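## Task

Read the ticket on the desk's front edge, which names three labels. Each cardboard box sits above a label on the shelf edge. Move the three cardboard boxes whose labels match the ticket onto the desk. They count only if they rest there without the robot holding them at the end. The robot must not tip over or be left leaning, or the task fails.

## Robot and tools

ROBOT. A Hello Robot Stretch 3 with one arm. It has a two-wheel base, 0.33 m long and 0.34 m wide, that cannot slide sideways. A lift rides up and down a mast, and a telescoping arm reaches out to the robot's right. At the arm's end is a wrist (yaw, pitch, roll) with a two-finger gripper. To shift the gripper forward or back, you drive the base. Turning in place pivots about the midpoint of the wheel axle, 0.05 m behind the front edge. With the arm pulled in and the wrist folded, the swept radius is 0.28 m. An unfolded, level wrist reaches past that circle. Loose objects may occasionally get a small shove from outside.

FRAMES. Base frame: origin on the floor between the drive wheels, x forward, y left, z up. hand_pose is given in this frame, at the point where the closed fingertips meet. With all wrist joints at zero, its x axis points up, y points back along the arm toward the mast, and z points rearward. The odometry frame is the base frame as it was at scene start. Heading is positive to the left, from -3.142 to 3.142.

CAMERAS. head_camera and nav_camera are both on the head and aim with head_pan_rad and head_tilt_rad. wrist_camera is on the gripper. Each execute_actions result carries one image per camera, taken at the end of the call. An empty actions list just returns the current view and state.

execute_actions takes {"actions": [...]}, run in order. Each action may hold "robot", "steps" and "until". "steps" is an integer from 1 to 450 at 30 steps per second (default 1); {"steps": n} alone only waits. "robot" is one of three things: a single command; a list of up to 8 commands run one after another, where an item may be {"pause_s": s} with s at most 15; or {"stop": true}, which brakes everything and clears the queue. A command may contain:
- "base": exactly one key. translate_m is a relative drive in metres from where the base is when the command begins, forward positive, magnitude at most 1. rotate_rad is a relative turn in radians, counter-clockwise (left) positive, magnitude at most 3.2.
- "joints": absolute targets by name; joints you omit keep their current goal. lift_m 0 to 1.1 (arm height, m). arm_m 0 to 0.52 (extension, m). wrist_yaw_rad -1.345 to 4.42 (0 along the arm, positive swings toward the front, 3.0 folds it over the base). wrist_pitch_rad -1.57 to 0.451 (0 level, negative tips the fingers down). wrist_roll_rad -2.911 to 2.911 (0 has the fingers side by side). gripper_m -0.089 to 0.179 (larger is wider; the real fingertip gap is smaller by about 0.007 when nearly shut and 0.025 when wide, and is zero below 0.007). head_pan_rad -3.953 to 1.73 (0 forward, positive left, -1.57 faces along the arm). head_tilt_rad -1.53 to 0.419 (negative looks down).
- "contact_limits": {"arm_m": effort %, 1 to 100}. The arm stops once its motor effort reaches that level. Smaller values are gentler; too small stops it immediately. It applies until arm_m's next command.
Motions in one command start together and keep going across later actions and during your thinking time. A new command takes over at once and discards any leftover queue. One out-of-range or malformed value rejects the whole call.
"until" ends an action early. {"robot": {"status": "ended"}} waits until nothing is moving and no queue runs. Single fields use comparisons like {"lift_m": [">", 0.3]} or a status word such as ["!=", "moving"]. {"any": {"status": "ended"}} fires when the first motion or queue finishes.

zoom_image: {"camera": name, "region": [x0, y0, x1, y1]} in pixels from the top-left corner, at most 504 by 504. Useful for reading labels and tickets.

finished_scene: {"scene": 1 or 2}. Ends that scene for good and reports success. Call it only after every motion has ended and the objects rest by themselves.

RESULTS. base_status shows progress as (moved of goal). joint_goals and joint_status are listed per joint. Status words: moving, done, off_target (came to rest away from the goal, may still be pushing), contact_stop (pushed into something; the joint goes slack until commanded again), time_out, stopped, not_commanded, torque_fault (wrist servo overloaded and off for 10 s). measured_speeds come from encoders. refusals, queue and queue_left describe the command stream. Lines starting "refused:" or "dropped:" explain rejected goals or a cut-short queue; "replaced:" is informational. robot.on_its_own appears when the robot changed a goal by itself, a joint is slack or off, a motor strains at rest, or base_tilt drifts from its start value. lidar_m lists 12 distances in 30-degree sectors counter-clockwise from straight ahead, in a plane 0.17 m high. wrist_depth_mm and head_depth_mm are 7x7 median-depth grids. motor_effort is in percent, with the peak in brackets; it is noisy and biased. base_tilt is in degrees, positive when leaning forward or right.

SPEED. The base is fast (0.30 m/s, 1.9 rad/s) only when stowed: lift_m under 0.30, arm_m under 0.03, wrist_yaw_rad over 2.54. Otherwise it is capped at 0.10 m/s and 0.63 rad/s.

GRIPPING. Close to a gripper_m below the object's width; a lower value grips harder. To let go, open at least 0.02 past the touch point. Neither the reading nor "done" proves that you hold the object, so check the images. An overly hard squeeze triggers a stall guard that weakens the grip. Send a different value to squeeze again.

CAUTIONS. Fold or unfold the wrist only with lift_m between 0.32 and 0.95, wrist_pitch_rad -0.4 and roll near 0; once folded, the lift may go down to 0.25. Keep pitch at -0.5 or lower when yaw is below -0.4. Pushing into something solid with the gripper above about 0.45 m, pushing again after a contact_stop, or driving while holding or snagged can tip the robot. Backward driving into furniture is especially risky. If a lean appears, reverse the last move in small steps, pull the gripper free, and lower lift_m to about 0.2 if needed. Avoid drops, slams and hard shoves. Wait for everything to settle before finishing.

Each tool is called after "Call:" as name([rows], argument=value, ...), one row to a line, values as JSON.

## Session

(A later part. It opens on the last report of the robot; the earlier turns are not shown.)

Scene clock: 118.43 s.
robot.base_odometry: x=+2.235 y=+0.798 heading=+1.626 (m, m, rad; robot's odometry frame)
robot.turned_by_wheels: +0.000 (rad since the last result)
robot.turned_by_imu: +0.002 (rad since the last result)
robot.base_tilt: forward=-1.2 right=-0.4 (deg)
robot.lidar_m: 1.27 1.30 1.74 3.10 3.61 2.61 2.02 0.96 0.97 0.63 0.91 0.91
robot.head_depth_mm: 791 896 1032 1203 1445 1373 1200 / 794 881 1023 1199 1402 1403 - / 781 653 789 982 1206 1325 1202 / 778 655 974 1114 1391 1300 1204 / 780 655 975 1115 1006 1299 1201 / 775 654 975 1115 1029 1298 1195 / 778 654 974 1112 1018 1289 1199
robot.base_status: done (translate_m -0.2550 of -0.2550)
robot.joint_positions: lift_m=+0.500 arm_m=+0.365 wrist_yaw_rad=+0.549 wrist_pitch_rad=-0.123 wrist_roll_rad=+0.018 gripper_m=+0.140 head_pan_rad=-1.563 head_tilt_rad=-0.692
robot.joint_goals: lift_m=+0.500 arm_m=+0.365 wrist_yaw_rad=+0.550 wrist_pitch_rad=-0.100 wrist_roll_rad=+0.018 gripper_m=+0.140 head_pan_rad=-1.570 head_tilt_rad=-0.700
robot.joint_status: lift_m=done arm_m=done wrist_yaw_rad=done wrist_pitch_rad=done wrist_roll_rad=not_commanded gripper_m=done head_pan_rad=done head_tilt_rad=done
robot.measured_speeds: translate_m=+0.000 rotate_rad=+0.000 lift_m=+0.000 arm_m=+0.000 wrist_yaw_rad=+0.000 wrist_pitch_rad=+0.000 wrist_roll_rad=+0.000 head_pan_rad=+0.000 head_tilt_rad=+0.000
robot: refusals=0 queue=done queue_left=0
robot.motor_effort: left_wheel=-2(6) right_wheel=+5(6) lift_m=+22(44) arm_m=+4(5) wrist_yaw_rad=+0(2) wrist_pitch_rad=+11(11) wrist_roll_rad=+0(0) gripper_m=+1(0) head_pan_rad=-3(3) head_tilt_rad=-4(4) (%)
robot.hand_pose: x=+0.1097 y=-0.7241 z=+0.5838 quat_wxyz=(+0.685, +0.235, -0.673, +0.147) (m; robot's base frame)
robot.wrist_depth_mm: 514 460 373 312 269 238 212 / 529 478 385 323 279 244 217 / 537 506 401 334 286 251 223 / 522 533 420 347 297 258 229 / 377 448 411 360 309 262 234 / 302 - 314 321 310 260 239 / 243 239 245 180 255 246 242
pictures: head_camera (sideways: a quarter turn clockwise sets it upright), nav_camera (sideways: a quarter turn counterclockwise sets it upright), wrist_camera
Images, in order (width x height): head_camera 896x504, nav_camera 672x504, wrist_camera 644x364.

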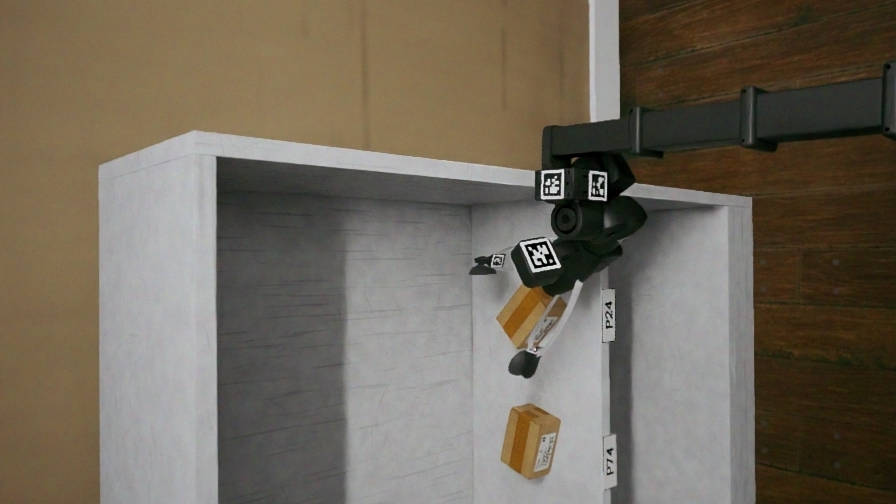

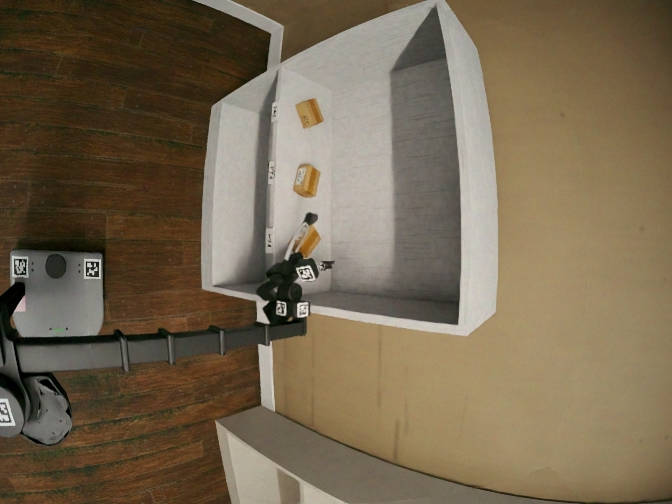

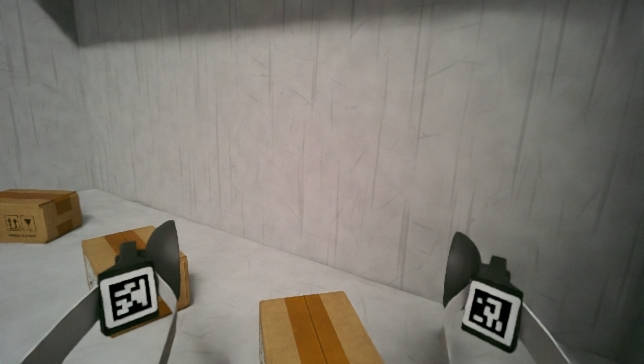

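Call:
execute_actions([
  {"robot":[{"joints":{"lift_m":0.441,"arm_m":0.372}},{"joints":{"gripper_m":0.012}},{"joints":{"lift_m":0.463}}],"steps":450,"until":{"robot":{"status":"ended"}}},
])

Scene clock: 125.40 s.
robot.base_odometry: x=+2.235 y=+0.798 heading=+1.626 (m, m, rad; robot's odometry frame)
robot.turned_by_wheels: +0.000 (rad since the last result)
robot.turned_by_imu: +0.001 (rad since the last result)
robot.base_tilt: forward=-1.3 right=-0.4 (deg)
robot.lidar_m: 1.27 1.30 1.74 3.12 3.62 2.59 2.02 0.96 0.96 0.62 0.91 0.91
robot.head_depth_mm: 792 897 1030 1201 1441 1379 1199 / 793 878 1026 1203 1446 1386 1225 / 780 655 788 981 1086 1314 1199 / 779 653 978 1122 1089 1298 1197 / 778 653 979 1120 1010 1288 1198 / 777 654 970 1117 1024 1298 1198 / 778 654 974 1116 1018 1291 1198
robot.base_status: done (translate_m -0.2550 of -0.2550)
robot.joint_positions: lift_m=+0.463 arm_m=+0.372 wrist_yaw_rad=+0.549 wrist_pitch_rad=-0.123 wrist_roll_rad=+0.018 gripper_m=+0.016 head_pan_rad=-1.563 head_tilt_rad=-0.692
robot.joint_goals: lift_m=+0.463 arm_m=+0.372 wrist_yaw_rad=+0.550 wrist_pitch_rad=-0.100 wrist_roll_rad=+0.018 gripper_m=+0.015 head_pan_rad=-1.570 head_tilt_rad=-0.700
robot.joint_status: lift_m=done arm_m=done wrist_yaw_rad=done wrist_pitch_rad=done wrist_roll_rad=not_commanded gripper_m=done head_pan_rad=done head_tilt_rad=done
robot.measured_speeds: translate_m=+0.000 rotate_rad=+0.000 lift_m=+0.000 arm_m=+0.000 wrist_yaw_rad=+0.000 wrist_pitch_rad=+0.000 wrist_roll_rad=+0.000 head_pan_rad=+0.000 head_tilt_rad=+0.000
robot: refusals=0 queue=done queue_left=0
robot.motor_effort: left_wheel=-2(2) right_wheel=+4(5) lift_m=+42(44) arm_m=+5(4) wrist_yaw_rad=+1(1) wrist_pitch_rad=+11(11) wrist_roll_rad=+0(0) gripper_m=-24(94) head_pan_rad=-2(3) head_tilt_rad=-4(4) (%)
robot.hand_pose: x=+0.1097 y=-0.7311 z=+0.5459 quat_wxyz=(+0.685, +0.235, -0.673, +0.147) (m; robot's base frame)
robot.wrist_depth_mm: 511 446 364 305 263 231 207 / 518 468 375 316 271 238 212 / 533 496 394 328 282 245 217 / 397 470 419 340 291 252 223 / 300 239 312 176 294 259 228 / 236 229 124 126 197 253 235 / 188 189 150 126 190 204 207
pictures: head_camera (sideways: a quarter turn clockwise sets it upright), nav_camera (sideways: a quarter turn counterclockwise sets it upright), wrist_camera
Images, in order (width x height): head_camera 896x504, nav_camera 672x504, wrist_camera 644x364.

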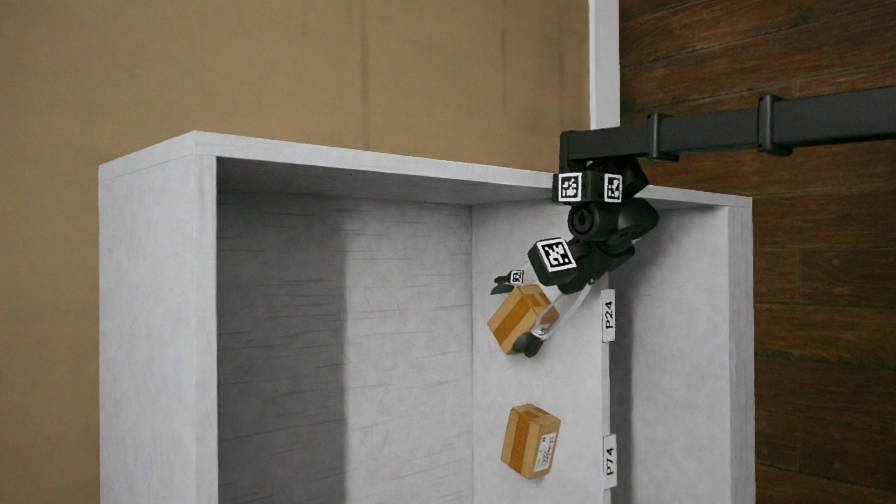

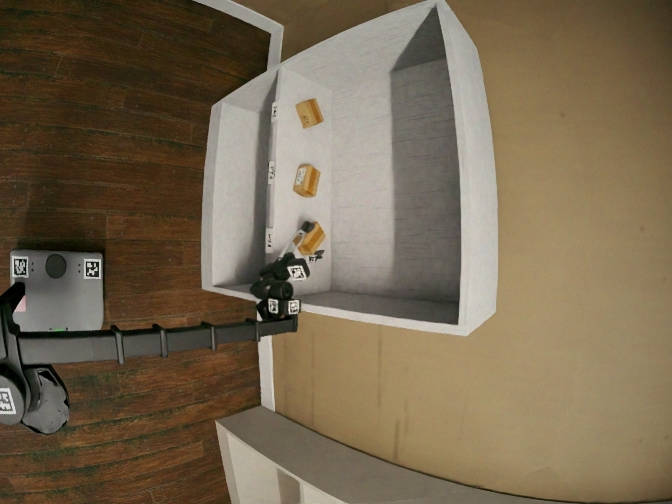

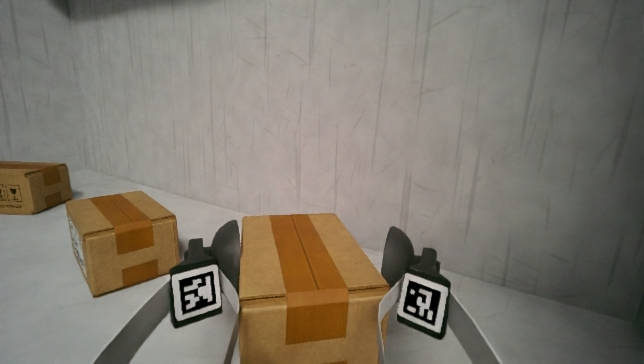

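Call:
execute_actions([
  {"robot":[{"joints":{"lift_m":0.447}},{"joints":{"gripper_m":0.11}},{"base":{"translate_m":-0.006},"joints":{"lift_m":0.436,"arm_m":0.364}},{"joints":{"gripper_m":0.012}},{"joints":{"lift_m":0.46}}],"steps":450,"until":{"robot":{"status":"ended"}}},
])

Scene clock: 133.60 s.
robot.base_odometry: x=+2.235 y=+0.792 heading=+1.626 (m, m, rad; robot's odometry frame)
robot.turned_by_wheels: +0.000 (rad since the last result)
robot.turned_by_imu: +0.002 (rad since the last result)
robot.base_tilt: forward=-1.2 right=-0.3 (deg)
robot.lidar_m: 1.27 1.31 1.75 3.11 3.60 2.59 2.02 0.96 0.96 0.62 0.91 0.92
robot.head_depth_mm: 793 897 1024 1206 1451 1375 1199 / 792 895 1026 1202 1450 1377 1213 / 779 618 894 1064 1062 1328 1200 / 780 655 974 1114 1085 1298 1198 / 779 653 973 1118 1003 1298 1202 / 776 654 975 1115 1042 1292 1196 / 776 653 975 1114 1016 1295 1199
robot.base_status: done (translate_m -0.0060 of -0.0060)
robot.joint_positions: lift_m=+0.460 arm_m=+0.364 wrist_yaw_rad=+0.549 wrist_pitch_rad=-0.124 wrist_roll_rad=+0.018 gripper_m=+0.016 head_pan_rad=-1.563 head_tilt_rad=-0.692
robot.joint_goals: lift_m=+0.460 arm_m=+0.364 wrist_yaw_rad=+0.550 wrist_pitch_rad=-0.100 wrist_roll_rad=+0.018 gripper_m=+0.015 head_pan_rad=-1.570 head_tilt_rad=-0.700
robot.joint_status: lift_m=done arm_m=done wrist_yaw_rad=done wrist_pitch_rad=done wrist_roll_rad=not_commanded gripper_m=done head_pan_rad=done head_tilt_rad=done
robot.measured_speeds: translate_m=+0.000 rotate_rad=+0.000 lift_m=+0.000 arm_m=+0.000 wrist_yaw_rad=+0.000 wrist_pitch_rad=+0.000 wrist_roll_rad=+0.000 head_pan_rad=+0.000 head_tilt_rad=+0.000
robot: refusals=0 queue=done queue_left=0
robot.motor_effort: left_wheel=-2(5) right_wheel=+4(7) lift_m=+42(45) arm_m=-5(5) wrist_yaw_rad=+1(0) wrist_pitch_rad=+11(11) wrist_roll_rad=+0(0) gripper_m=-22(93) head_pan_rad=-2(3) head_tilt_rad=-4(4) (%)
robot.hand_pose: x=+0.1097 y=-0.7238 z=+0.5428 quat_wxyz=(+0.685, +0.235, -0.673, +0.147) (m; robot's base frame)
robot.wrist_depth_mm: 519 461 372 314 270 238 211 / 532 483 389 323 278 244 218 / 538 506 403 333 287 252 222 / 400 489 423 349 297 257 229 / 312 240 307 163 303 263 234 / 232 236 122 129 225 258 239 / 184 187 175 133 187 199 202
pictures: head_camera (sideways: a quarter turn clockwise sets it upright), nav_camera (sideways: a quarter turn counterclockwise sets it upright), wrist_camera
Images, in order (width x height): head_camera 896x504, nav_camera 672x504, wrist_camera 644x364.

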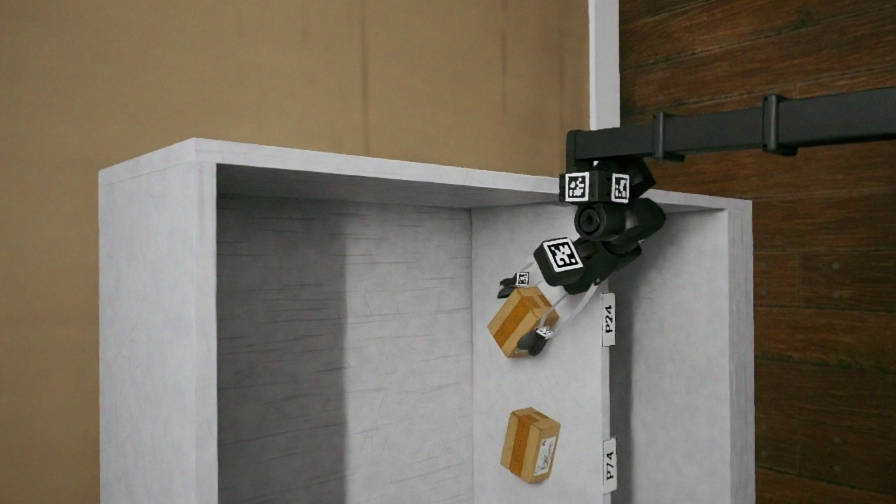

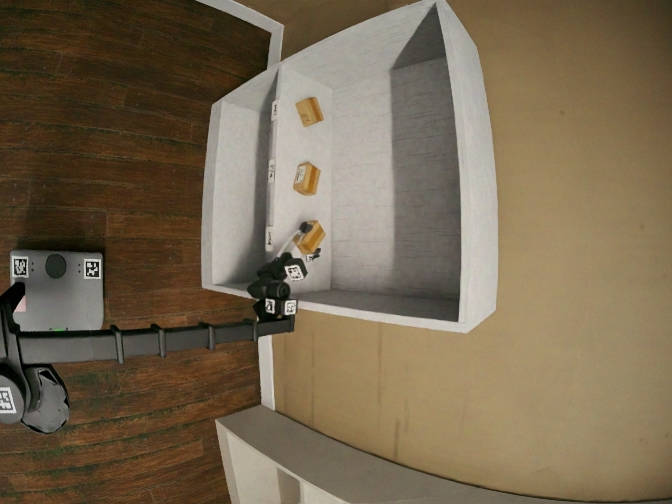

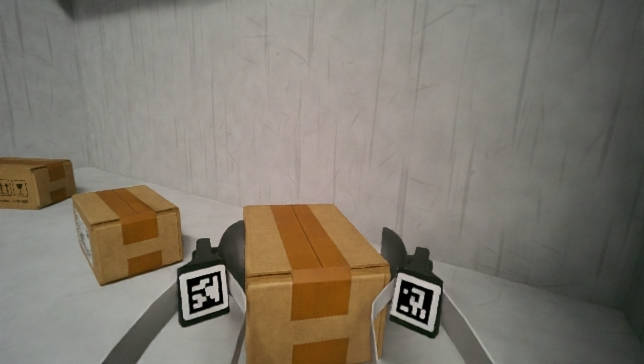

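Call:
execute_actions([
  {"robot":{"joints":{"arm_m":0}},"steps":450,"until":{"robot":{"arm_m":["<",0.16]}}},
  {"robot":[{"base":{"rotate_rad":1.59},"joints":{"arm_m":0,"lift_m":0.29,"wrist_yaw_rad":2.6}},{"base":{"translate_m":1}}],"steps":450,"until":{"robot":{"queue_left":["=",0],"translate_m":[">",0.68]}}},
  {"robot":{"base":{"translate_m":1}},"steps":450,"until":{"robot":{"translate_m":[">",0.67]}}},
  {"robot":[{"base":{"translate_m":1}},{"base":{"rotate_rad":1.55},"joints":{"lift_m":0.705,"wrist_yaw_rad":0,"arm_m":0.12}},{"joints":{"arm_m":0.4}}],"steps":450,"until":{"robot":{"status":"ended"}}},
])

Scene clock: 168.03 s.
robot.base_odometry: x=-0.124 y=+0.617 heading=-1.518 (m, m, rad; robot's odometry frame)
robot.turned_by_wheels: +3.140 (rad since the last result)
robot.turned_by_imu: +3.141 (rad since the last result)
robot.base_tilt: forward=-1.2 right=-0.4 (deg)
robot.lidar_m: 2.50 2.59 3.16 2.98 1.82 1.29 1.22 1.26 1.17 0.79 1.09 2.02
robot.head_depth_mm: 1310 1410 1081 941 1569 1407 - / 1313 1402 1084 - 1618 1379 1197 / 1310 1410 1125 - 1591 1382 1203 / 1301 1397 1122 940 1623 1382 1199 / 1306 1401 1082 941 1575 1385 1201 / 1304 1394 1083 941 1583 1376 1198 / 1304 1405 1086 942 1616 1375 1207
robot.base_status: done (rotate_rad +1.5498 of +1.5500)
robot.joint_positions: lift_m=+0.705 arm_m=+0.400 wrist_yaw_rad=+0.001 wrist_pitch_rad=-0.124 wrist_roll_rad=+0.018 gripper_m=+0.022 head_pan_rad=-1.563 head_tilt_rad=-0.692
robot.joint_goals: lift_m=+0.705 arm_m=+0.400 wrist_yaw_rad=+0.000 wrist_pitch_rad=-0.100 wrist_roll_rad=+0.018 gripper_m=+0.021 head_pan_rad=-1.570 head_tilt_rad=-0.700
robot.joint_status: lift_m=done arm_m=done wrist_yaw_rad=done wrist_pitch_rad=done wrist_roll_rad=not_commanded gripper_m=done head_pan_rad=done head_tilt_rad=done
robot.measured_speeds: translate_m=+0.000 rotate_rad=+0.000 lift_m=+0.000 arm_m=+0.000 wrist_yaw_rad=+0.000 wrist_pitch_rad=+0.000 wrist_roll_rad=+0.000 head_pan_rad=+0.000 head_tilt_rad=+0.000
robot: refusals=0 queue=done queue_left=0
robot.on_its_own: gripper_m is held at +0.021, not at your +0.012, by its stall guard, which is not easing now
robot.motor_effort: left_wheel=-2(8) right_wheel=+4(12) lift_m=+43(46) arm_m=+5(6) wrist_yaw_rad=-1(2) wrist_pitch_rad=+12(12) wrist_roll_rad=+0(0) gripper_m=-20(21) head_pan_rad=-1(2) head_tilt_rad=-4(4) (%)
robot.hand_pose: x=-0.0212 y=-0.7959 z=+0.7876 quat_wxyz=(+0.700, +0.044, -0.712, -0.044) (m; robot's base frame)
robot.wrist_depth_mm: 770 774 781 776 785 809 784 / 801 812 812 805 823 820 838 / 824 843 843 845 857 853 869 / 523 541 566 606 628 657 700 / 334 344 326 163 383 388 400 / 247 252 123 129 239 273 280 / 196 199 186 133 201 214 216
pictures: head_camera (sideways: a quarter turn clockwise sets it upright), nav_camera (sideways: a quarter turn counterclockwise sets it upright), wrist_camera
Images, in order (width x height): head_camera 896x504, nav_camera 672x504, wrist_camera 644x364.

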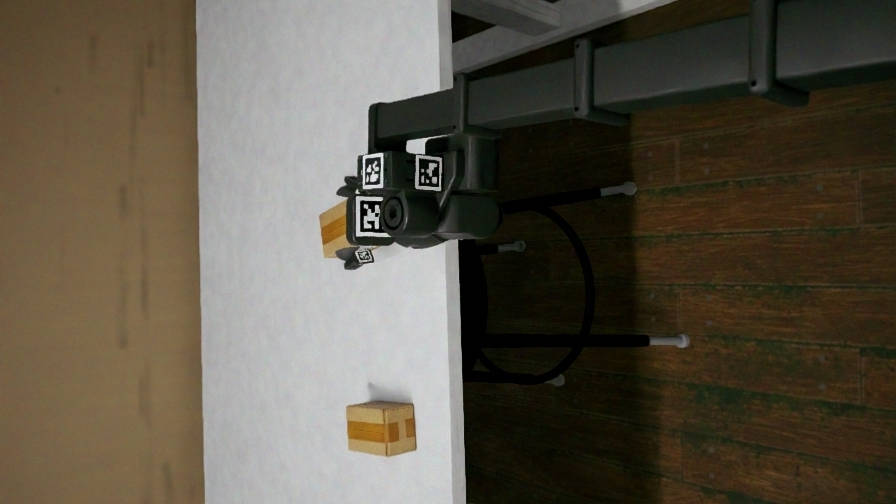

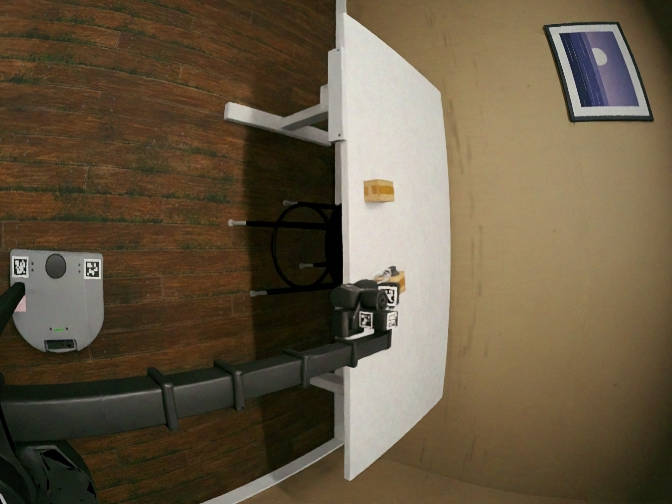

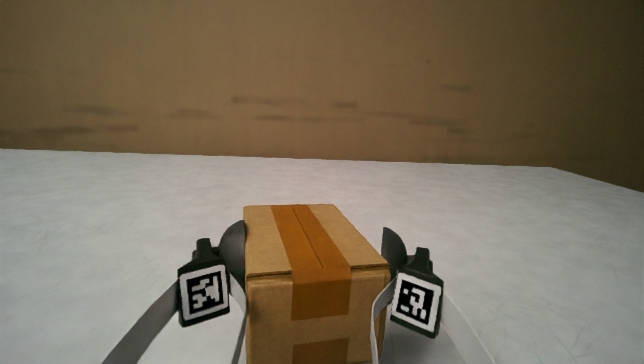

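Call:
execute_actions([
  {"robot":[{"joints":{"lift_m":0.677}},{"joints":{"gripper_m":0.12}},{"joints":{"arm_m":0}}],"steps":450,"until":{"robot":{"arm_m":["<",0.19]}}},
  {"robot":[{"base":{"rotate_rad":1.8},"joints":{"arm_m":0,"lift_m":0.29,"wrist_yaw_rad":2.6,"gripper_m":0.06}},{"base":{"translate_m":1}}],"steps":450,"until":{"robot":{"queue_left":["=",0],"translate_m":[">",0.69]}}},
  {"robot":{"base":{"translate_m":1}},"steps":450,"until":{"robot":{"translate_m":[">",0.69]}}},
  {"robot":[{"base":{"translate_m":1}},{"base":{"rotate_rad":1.36},"joints":{"lift_m":0.52,"wrist_yaw_rad":0.5,"gripper_m":0.155,"arm_m":0.15}}],"steps":450,"until":{"robot":{"status":"ended"}}},
])

Scene clock: 193.80 s.
robot.base_odometry: x=+2.176 y=+1.283 heading=+1.642 (m, m, rad; robot's odometry frame)
robot.turned_by_wheels: +3.160 (rad since the last result)
robot.turned_by_imu: +3.162 (rad since the last result)
robot.base_tilt: forward=-1.2 right=-0.4 (deg)
robot.lidar_m: 0.80 0.82 1.10 2.78 3.91 3.07 2.50 1.35 0.84 0.89 0.66 0.84
robot.head_depth_mm: 788 656 987 1131 1061 1304 1203 / 790 655 989 1136 1031 1295 - / 790 655 986 1129 1062 1302 1160 / 789 653 988 1127 1038 1330 1173 / 787 653 984 1127 1032 1299 1196 / 788 653 946 988 1040 1321 1199 / 789 622 751 1198 1452 1377 1200
robot.base_status: done (rotate_rad +1.3598 of +1.3600)
robot.joint_positions: lift_m=+0.520 arm_m=+0.150 wrist_yaw_rad=+0.502 wrist_pitch_rad=-0.123 wrist_roll_rad=+0.018 gripper_m=+0.155 head_pan_rad=-1.563 head_tilt_rad=-0.692
robot.joint_goals: lift_m=+0.520 arm_m=+0.150 wrist_yaw_rad=+0.500 wrist_pitch_rad=-0.100 wrist_roll_rad=+0.018 gripper_m=+0.155 head_pan_rad=-1.570 head_tilt_rad=-0.700
robot.joint_status: lift_m=done arm_m=done wrist_yaw_rad=done wrist_pitch_rad=done wrist_roll_rad=not_commanded gripper_m=done head_pan_rad=done head_tilt_rad=done
robot.measured_speeds: translate_m=+0.000 rotate_rad=+0.000 lift_m=+0.000 arm_m=+0.000 wrist_yaw_rad=+0.000 wrist_pitch_rad=+0.000 wrist_roll_rad=+0.000 head_pan_rad=+0.000 head_tilt_rad=+0.000
robot: refusals=0 queue=done queue_left=0
robot.motor_effort: left_wheel=-2(8) right_wheel=+4(13) lift_m=+42(45) arm_m=+4(5) wrist_yaw_rad=-1(2) wrist_pitch_rad=+11(11) wrist_roll_rad=+0(0) gripper_m=+0(84) head_pan_rad=-2(4) head_tilt_rad=-4(4) (%)
robot.hand_pose: x=+0.0994 y=-0.5150 z=+0.6030 quat_wxyz=(+0.689, +0.219, -0.679, +0.131) (m; robot's base frame)
robot.wrist_depth_mm: 621 748 674 356 470 421 378 / 637 785 701 373 487 429 388 / 659 802 737 390 496 444 396 / 663 819 783 413 516 451 406 / 676 834 806 430 467 459 417 / 686 938 833 352 342 397 381 / 728 861 854 422 295 273 295
pictures: head_camera (sideways: a quarter turn clockwise sets it upright), nav_camera (sideways: a quarter turn counterclockwise sets it upright), wrist_camera
Images, in order (width x height): head_camera 896x504, nav_camera 672x504, wrist_camera 644x364.

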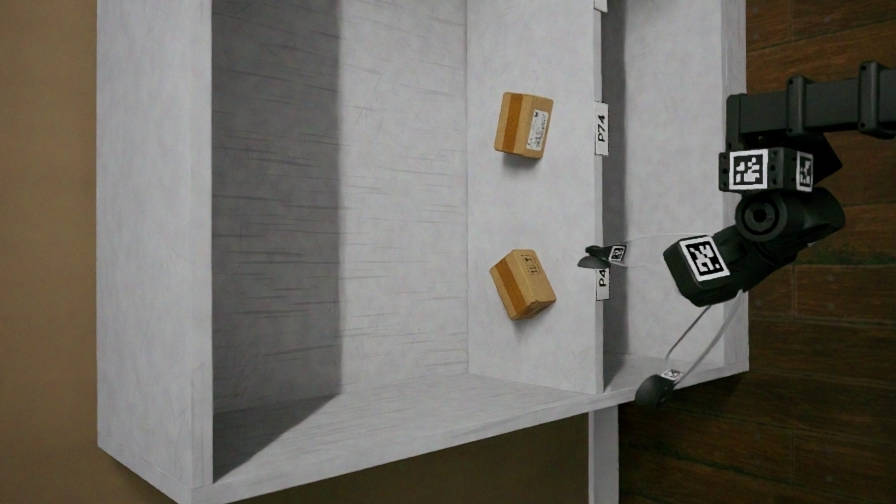

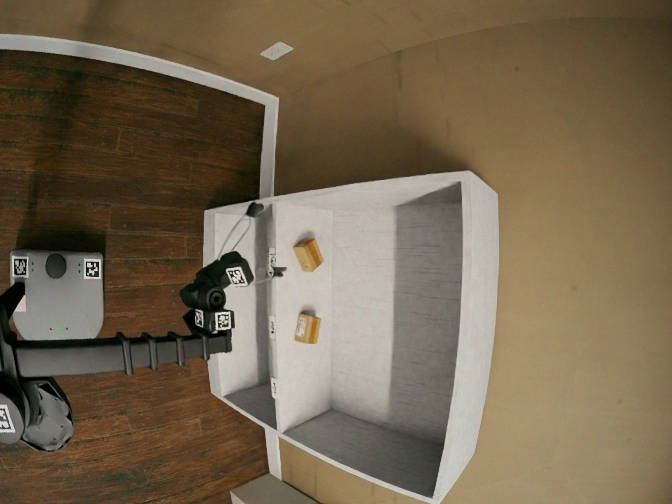

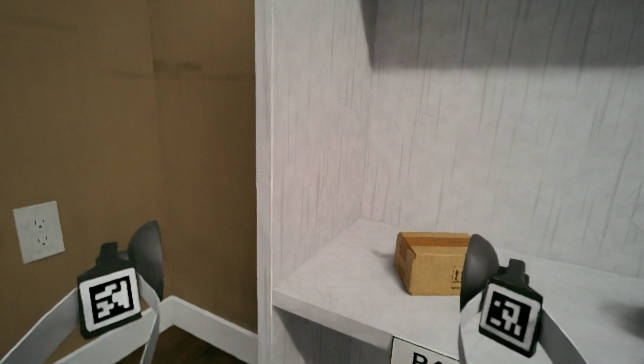

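Call:
execute_actions([
  {"robot":[{"base":{"translate_m":-0.072},"joints":{"arm_m":0.4,"wrist_yaw_rad":0.68}},{"joints":{"lift_m":0.485}}],"steps":450,"until":{"robot":{"status":"ended"}}},
])

Scene clock: 204.93 s.
robot.base_odometry: x=+2.181 y=+1.212 heading=+1.642 (m, m, rad; robot's odometry frame)
robot.turned_by_wheels: +0.000 (rad since the last result)
robot.turned_by_imu: +0.001 (rad since the last result)
robot.base_tilt: forward=-1.2 right=-0.3 (deg)
robot.lidar_m: 0.87 0.89 1.20 3.06 3.89 3.01 2.43 1.30 0.80 0.89 0.69 0.91
robot.head_depth_mm: 791 653 990 1134 1060 1295 1199 / 792 652 993 1128 1061 1297 - / 788 653 990 1132 1388 1299 1193 / 789 654 992 1129 1389 1292 1197 / 789 654 987 1125 1032 1296 1200 / 788 654 988 1113 1056 1298 1198 / 787 654 887 882 1342 1386 1201
robot.base_status: done (translate_m -0.0720 of -0.0720)
robot.joint_positions: lift_m=+0.485 arm_m=+0.400 wrist_yaw_rad=+0.679 wrist_pitch_rad=-0.123 wrist_roll_rad=+0.018 gripper_m=+0.155 head_pan_rad=-1.563 head_tilt_rad=-0.692
robot.joint_goals: lift_m=+0.485 arm_m=+0.400 wrist_yaw_rad=+0.680 wrist_pitch_rad=-0.100 wrist_roll_rad=+0.018 gripper_m=+0.155 head_pan_rad=-1.570 head_tilt_rad=-0.700
robot.joint_status: lift_m=done arm_m=done wrist_yaw_rad=done wrist_pitch_rad=done wrist_roll_rad=not_commanded gripper_m=done head_pan_rad=done head_tilt_rad=done
robot.measured_speeds: translate_m=+0.000 rotate_rad=+0.000 lift_m=+0.000 arm_m=+0.000 wrist_yaw_rad=+0.000 wrist_pitch_rad=+0.000 wrist_roll_rad=+0.000 head_pan_rad=+0.000 head_tilt_rad=+0.000
robot: refusals=0 queue=done queue_left=0
robot.motor_effort: left_wheel=-2(7) right_wheel=+5(5) lift_m=+22(43) arm_m=+4(6) wrist_yaw_rad=+1(2) wrist_pitch_rad=+10(11) wrist_roll_rad=+0(0) gripper_m=+0(0) head_pan_rad=-1(3) head_tilt_rad=-4(4) (%)
robot.hand_pose: x=+0.1364 y=-0.7403 z=+0.5688 quat_wxyz=(+0.674, +0.278, -0.657, +0.191) (m; robot's base frame)
robot.wrist_depth_mm: 190 220 275 320 268 229 198 / 195 226 284 330 275 232 203 / 197 233 296 347 283 239 207 / 201 241 306 358 290 246 211 / 207 244 317 360 300 249 216 / 207 271 286 204 289 243 221 / - 220 173 160 223 225 221
pictures: head_camera (sideways: a quarter turn clockwise sets it upright), nav_camera (sideways: a quarter turn counterclockwise sets it upright), wrist_camera
Images, in order (width x height): head_camera 896x504, nav_camera 672x504, wrist_camera 644x364.

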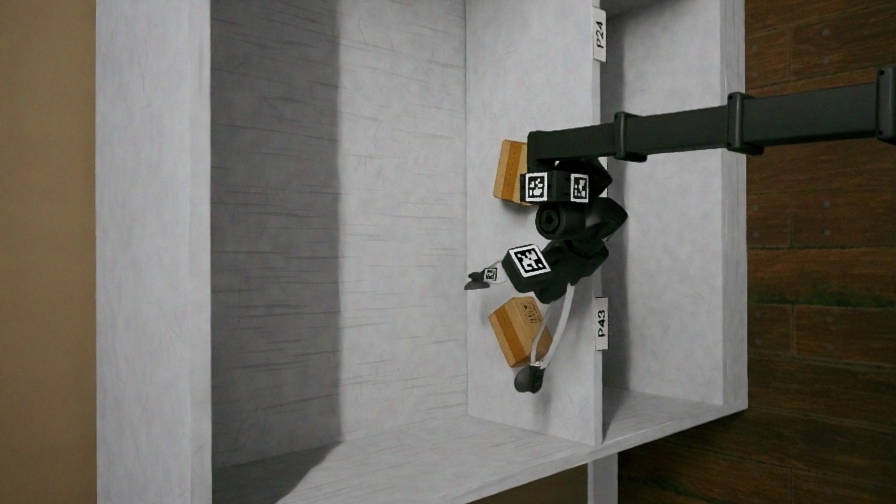

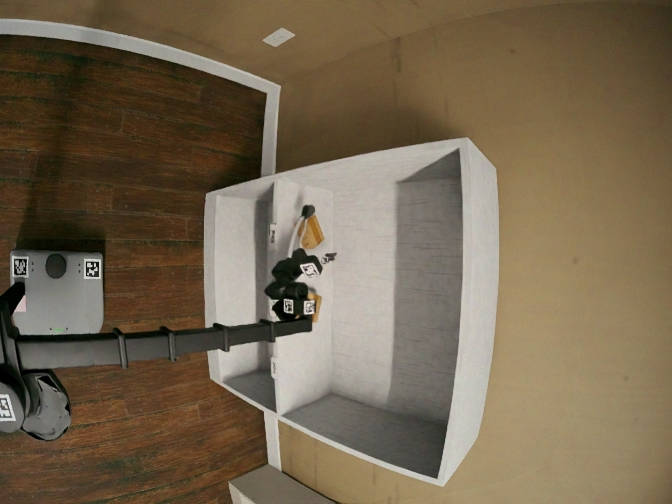

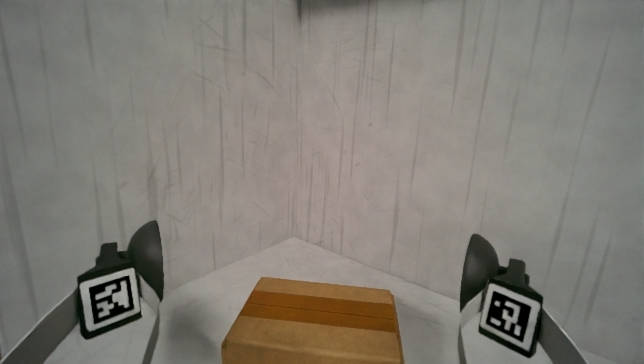

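Call:
execute_actions([
  {"robot":[{"joints":{"lift_m":0.436}},{"joints":{"gripper_m":0.042}},{"joints":{"lift_m":0.46}}],"steps":450,"until":{"robot":{"status":"ended"}}},
])

Scene clock: 211.33 s.
robot.base_odometry: x=+2.181 y=+1.212 heading=+1.642 (m, m, rad; robot's odometry frame)
robot.turned_by_wheels: +0.000 (rad since the last result)
robot.turned_by_imu: +0.001 (rad since the last result)
robot.base_tilt: forward=-1.2 right=-0.3 (deg)
robot.lidar_m: 0.87 0.89 1.20 3.02 3.91 3.01 2.42 1.30 0.80 0.89 0.69 0.91
robot.head_depth_mm: 791 654 996 1135 1058 1296 1194 / 788 653 994 1128 1056 1297 1221 / 787 653 989 1137 1027 1298 1197 / 788 653 991 1128 1089 1294 1203 / 787 653 991 1134 1032 1300 1199 / 788 653 987 1115 1054 1293 1203 / 789 654 885 886 1338 1379 1197
robot.base_status: done (translate_m -0.0720 of -0.0720)
robot.joint_positions: lift_m=+0.460 arm_m=+0.400 wrist_yaw_rad=+0.679 wrist_pitch_rad=-0.124 wrist_roll_rad=+0.018 gripper_m=+0.046 head_pan_rad=-1.563 head_tilt_rad=-0.692
robot.joint_goals: lift_m=+0.460 arm_m=+0.400 wrist_yaw_rad=+0.680 wrist_pitch_rad=-0.100 wrist_roll_rad=+0.018 gripper_m=+0.045 head_pan_rad=-1.570 head_tilt_rad=-0.700
robot.joint_status: lift_m=done arm_m=done wrist_yaw_rad=done wrist_pitch_rad=done wrist_roll_rad=not_commanded gripper_m=done head_pan_rad=done head_tilt_rad=done
robot.measured_speeds: translate_m=+0.000 rotate_rad=+0.000 lift_m=+0.000 arm_m=+0.000 wrist_yaw_rad=+0.000 wrist_pitch_rad=+0.000 wrist_roll_rad=+0.000 head_pan_rad=+0.000 head_tilt_rad=+0.000
robot: refusals=0 queue=done queue_left=0
robot.motor_effort: left_wheel=-2(2) right_wheel=+5(5) lift_m=+42(44) arm_m=+4(5) wrist_yaw_rad=+1(1) wrist_pitch_rad=+12(12) wrist_roll_rad=+0(0) gripper_m=-20(94) head_pan_rad=-2(3) head_tilt_rad=-4(4) (%)
robot.hand_pose: x=+0.1363 y=-0.7402 z=+0.5426 quat_wxyz=(+0.675, +0.278, -0.657, +0.191) (m; robot's base frame)
robot.wrist_depth_mm: 191 220 276 321 270 228 198 / 195 227 284 333 277 233 202 / 197 232 298 344 284 239 207 / 202 240 305 357 293 245 211 / 208 244 172 162 279 252 216 / 210 235 140 136 133 247 220 / 190 179 149 143 179 198 201
pictures: head_camera (sideways: a quarter turn clockwise sets it upright), nav_camera (sideways: a quarter turn counterclockwise sets it upright), wrist_camera
Images, in order (width x height): head_camera 896x504, nav_camera 672x504, wrist_camera 644x364.

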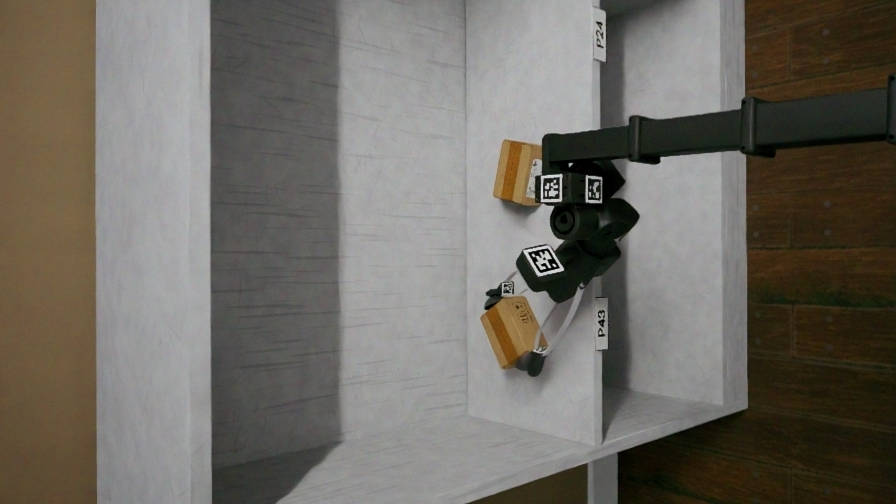

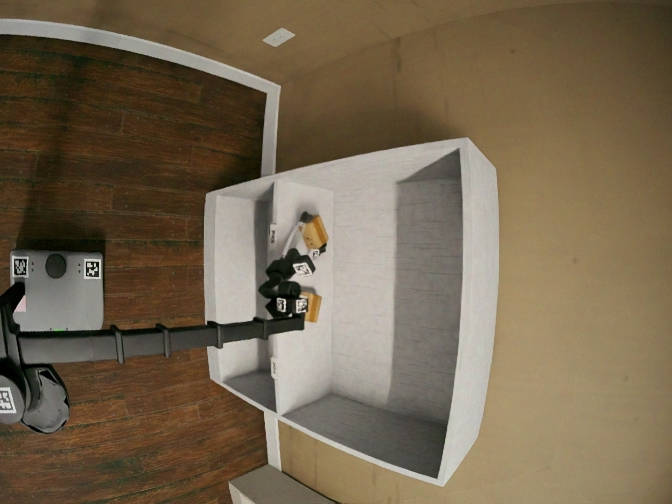

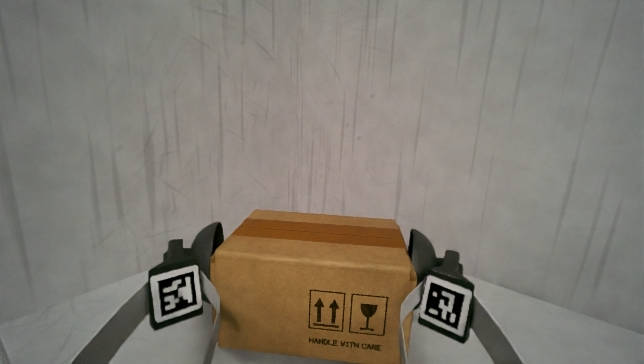

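Call:
execute_actions([
  {"robot":{"joints":{"arm_m":0}},"steps":450,"until":{"robot":{"arm_m":["<",0.17]}}},
  {"robot":[{"base":{"rotate_rad":1.66},"joints":{"arm_m":0,"lift_m":0.29,"wrist_yaw_rad":2.6}},{"base":{"translate_m":1}}],"steps":450,"until":{"robot":{"queue_left":["=",0],"translate_m":[">",0.68]}}},
  {"robot":{"base":{"translate_m":1}},"steps":450,"until":{"robot":{"translate_m":[">",0.67]}}},
  {"robot":[{"base":{"translate_m":1}},{"base":{"rotate_rad":1.48},"joints":{"lift_m":0.705,"wrist_yaw_rad":0,"arm_m":0.12}},{"joints":{"arm_m":0.39}}],"steps":450,"until":{"robot":{"status":"ended"}}},
])

Scene clock: 242.40 s.
robot.base_odometry: x=-0.154 y=+0.835 heading=-1.502 (m, m, rad; robot's odometry frame)
robot.turned_by_wheels: +3.140 (rad since the last result)
robot.turned_by_imu: +3.141 (rad since the last result)
robot.base_tilt: forward=-1.2 right=-0.3 (deg)
robot.lidar_m: 2.74 2.84 3.14 2.98 1.47 1.04 0.99 1.02 1.08 0.88 0.86 1.36
robot.head_depth_mm: 1309 1416 1082 939 1662 1411 - / 1301 1402 1081 - 1576 1384 1202 / 1298 1400 1120 - 1631 1380 1199 / 1304 1396 1121 943 1615 1387 1199 / 1292 1400 1084 944 1579 1381 1203 / 1298 1402 1083 910 1621 1381 1206 / 1292 1396 1080 939 1541 1381 1198
robot.base_status: done (rotate_rad +1.4798 of +1.4800)
robot.joint_positions: lift_m=+0.705 arm_m=+0.390 wrist_yaw_rad=+0.001 wrist_pitch_rad=-0.125 wrist_roll_rad=+0.018 gripper_m=+0.049 head_pan_rad=-1.563 head_tilt_rad=-0.692
robot.joint_goals: lift_m=+0.705 arm_m=+0.390 wrist_yaw_rad=+0.000 wrist_pitch_rad=-0.100 wrist_roll_rad=+0.018 gripper_m=+0.048 head_pan_rad=-1.570 head_tilt_rad=-0.700
robot.joint_status: lift_m=done arm_m=done wrist_yaw_rad=done wrist_pitch_rad=done wrist_roll_rad=not_commanded gripper_m=done head_pan_rad=done head_tilt_rad=done
robot.measured_speeds: translate_m=+0.000 rotate_rad=+0.000 lift_m=+0.000 arm_m=+0.000 wrist_yaw_rad=+0.000 wrist_pitch_rad=+0.000 wrist_roll_rad=+0.000 head_pan_rad=+0.000 head_tilt_rad=+0.000
robot: refusals=0 queue=done queue_left=0
robot.on_its_own: gripper_m is held at +0.048, not at your +0.042, by its stall guard, which is not easing now
robot.motor_effort: left_wheel=-2(9) right_wheel=+5(13) lift_m=+43(44) arm_m=+5(4) wrist_yaw_rad=-1(1) wrist_pitch_rad=+12(12) wrist_roll_rad=+0(0) gripper_m=-19(20) head_pan_rad=-1(3) head_tilt_rad=-4(4) (%)
robot.hand_pose: x=-0.0212 y=-0.7858 z=+0.7874 quat_wxyz=(+0.700, +0.044, -0.712, -0.045) (m; robot's base frame)
robot.wrist_depth_mm: 768 779 778 793 789 790 796 / 805 812 808 812 824 821 834 / 823 842 834 851 852 867 850 / 522 540 566 592 625 751 888 / 333 343 172 162 375 387 402 / 246 256 141 136 133 274 279 / 198 192 166 143 191 212 215
pictures: head_camera (sideways: a quarter turn clockwise sets it upright), nav_camera (sideways: a quarter turn counterclockwise sets it upright), wrist_camera
Images, in order (width x height): head_camera 896x504, nav_camera 672x504, wrist_camera 644x364.

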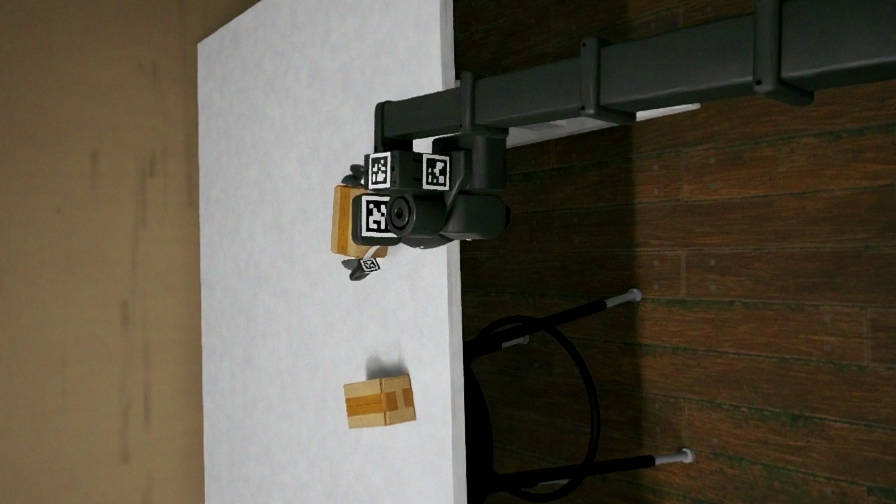

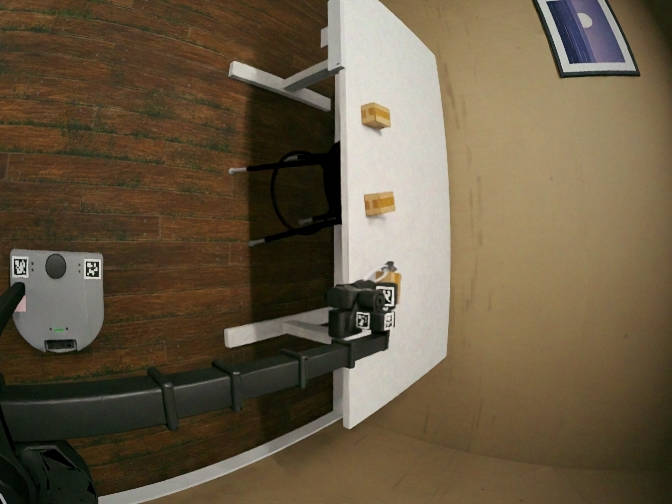

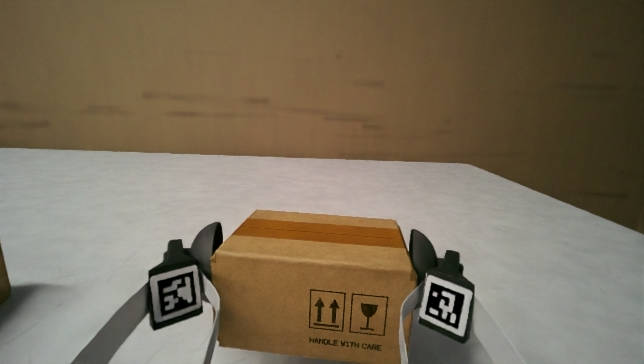

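Call:
execute_actions([
  {"robot":[{"joints":{"lift_m":0.676}},{"joints":{"gripper_m":0.15}},{"joints":{"arm_m":0.25}}],"steps":450,"until":{"robot":{"status":"ended"}}},
])

Scene clock: 249.10 s.
robot.base_odometry: x=-0.154 y=+0.835 heading=-1.502 (m, m, rad; robot's odometry frame)
robot.turned_by_wheels: +0.000 (rad since the last result)
robot.turned_by_imu: +0.001 (rad since the last result)
robot.base_tilt: forward=-1.3 right=-0.4 (deg)
robot.lidar_m: 2.74 2.83 3.14 2.99 1.47 1.04 0.99 1.02 1.08 0.88 0.86 1.35
robot.head_depth_mm: 1303 1417 1086 943 1625 1405 - / 1306 1401 1082 944 - 1366 1202 / 1301 1402 1083 904 - 1378 1202 / 1304 1398 1082 908 1622 1380 1200 / 1299 1401 1086 940 1581 1373 1197 / 1296 1410 1079 911 1624 1383 1196 / 1294 1405 1080 941 1547 1379 1202
robot.base_status: done (rotate_rad +1.4798 of +1.4800)
robot.joint_positions: lift_m=+0.676 arm_m=+0.250 wrist_yaw_rad=+0.001 wrist_pitch_rad=-0.124 wrist_roll_rad=+0.018 gripper_m=+0.150 head_pan_rad=-1.563 head_tilt_rad=-0.692
robot.joint_goals: lift_m=+0.676 arm_m=+0.250 wrist_yaw_rad=+0.000 wrist_pitch_rad=-0.100 wrist_roll_rad=+0.018 gripper_m=+0.150 head_pan_rad=-1.570 head_tilt_rad=-0.700
robot.joint_status: lift_m=done arm_m=done wrist_yaw_rad=done wrist_pitch_rad=done wrist_roll_rad=not_commanded gripper_m=done head_pan_rad=done head_tilt_rad=done
robot.measured_speeds: translate_m=+0.000 rotate_rad=+0.000 lift_m=+0.000 arm_m=+0.000 wrist_yaw_rad=+0.000 wrist_pitch_rad=+0.000 wrist_roll_rad=+0.000 head_pan_rad=+0.000 head_tilt_rad=+0.000
robot: refusals=0 queue=done queue_left=0
robot.motor_effort: left_wheel=-2(2) right_wheel=+4(4) lift_m=+23(44) arm_m=-5(7) wrist_yaw_rad=+0(0) wrist_pitch_rad=+12(12) wrist_roll_rad=+0(0) gripper_m=+0(83) head_pan_rad=-4(3) head_tilt_rad=-4(4) (%)
robot.hand_pose: x=-0.0212 y=-0.6466 z=+0.7594 quat_wxyz=(+0.700, +0.044, -0.712, -0.044) (m; robot's base frame)
robot.wrist_depth_mm: 892 911 929 921 918 925 923 / 934 951 939 960 956 984 960 / 958 973 966 992 988 - 965 / 268 398 466 283 511 537 982 / 263 291 288 279 306 319 326 / 209 - 214 219 222 - 230 / 388 439 - - - - 974
pictures: head_camera (sideways: a quarter turn clockwise sets it upright), nav_camera (sideways: a quarter turn counterclockwise sets it upright), wrist_camera
Images, in order (width x height): head_camera 896x504, nav_camera 672x504, wrist_camera 644x364.

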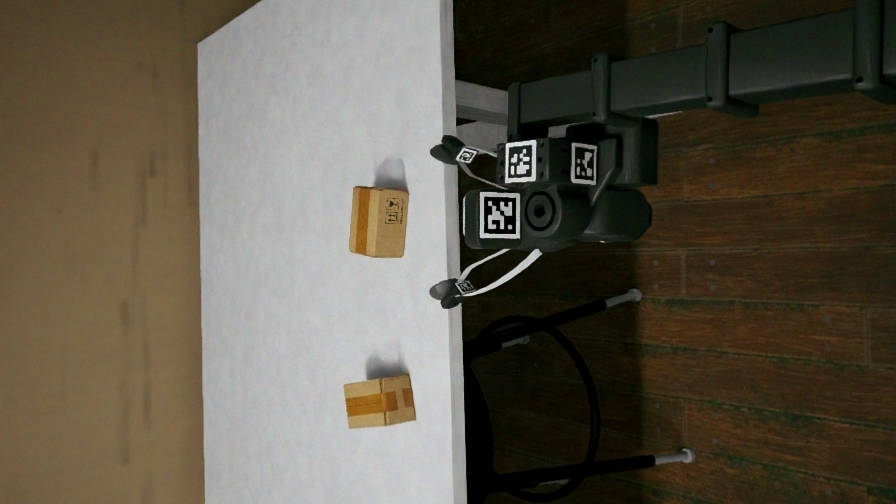

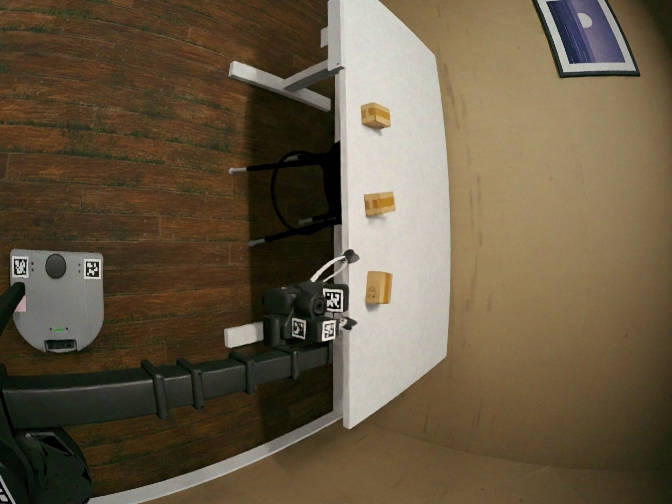

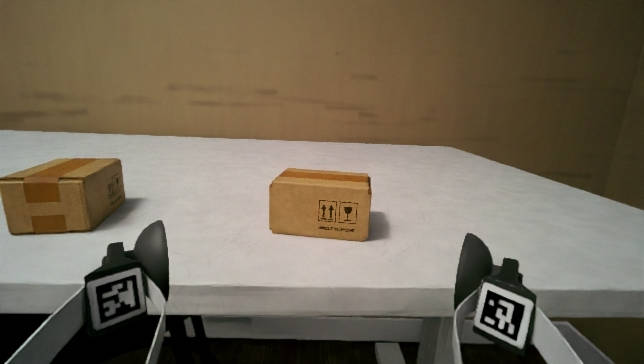

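Call:
finished_scene(scene=2)

The scene is finished: the task was done.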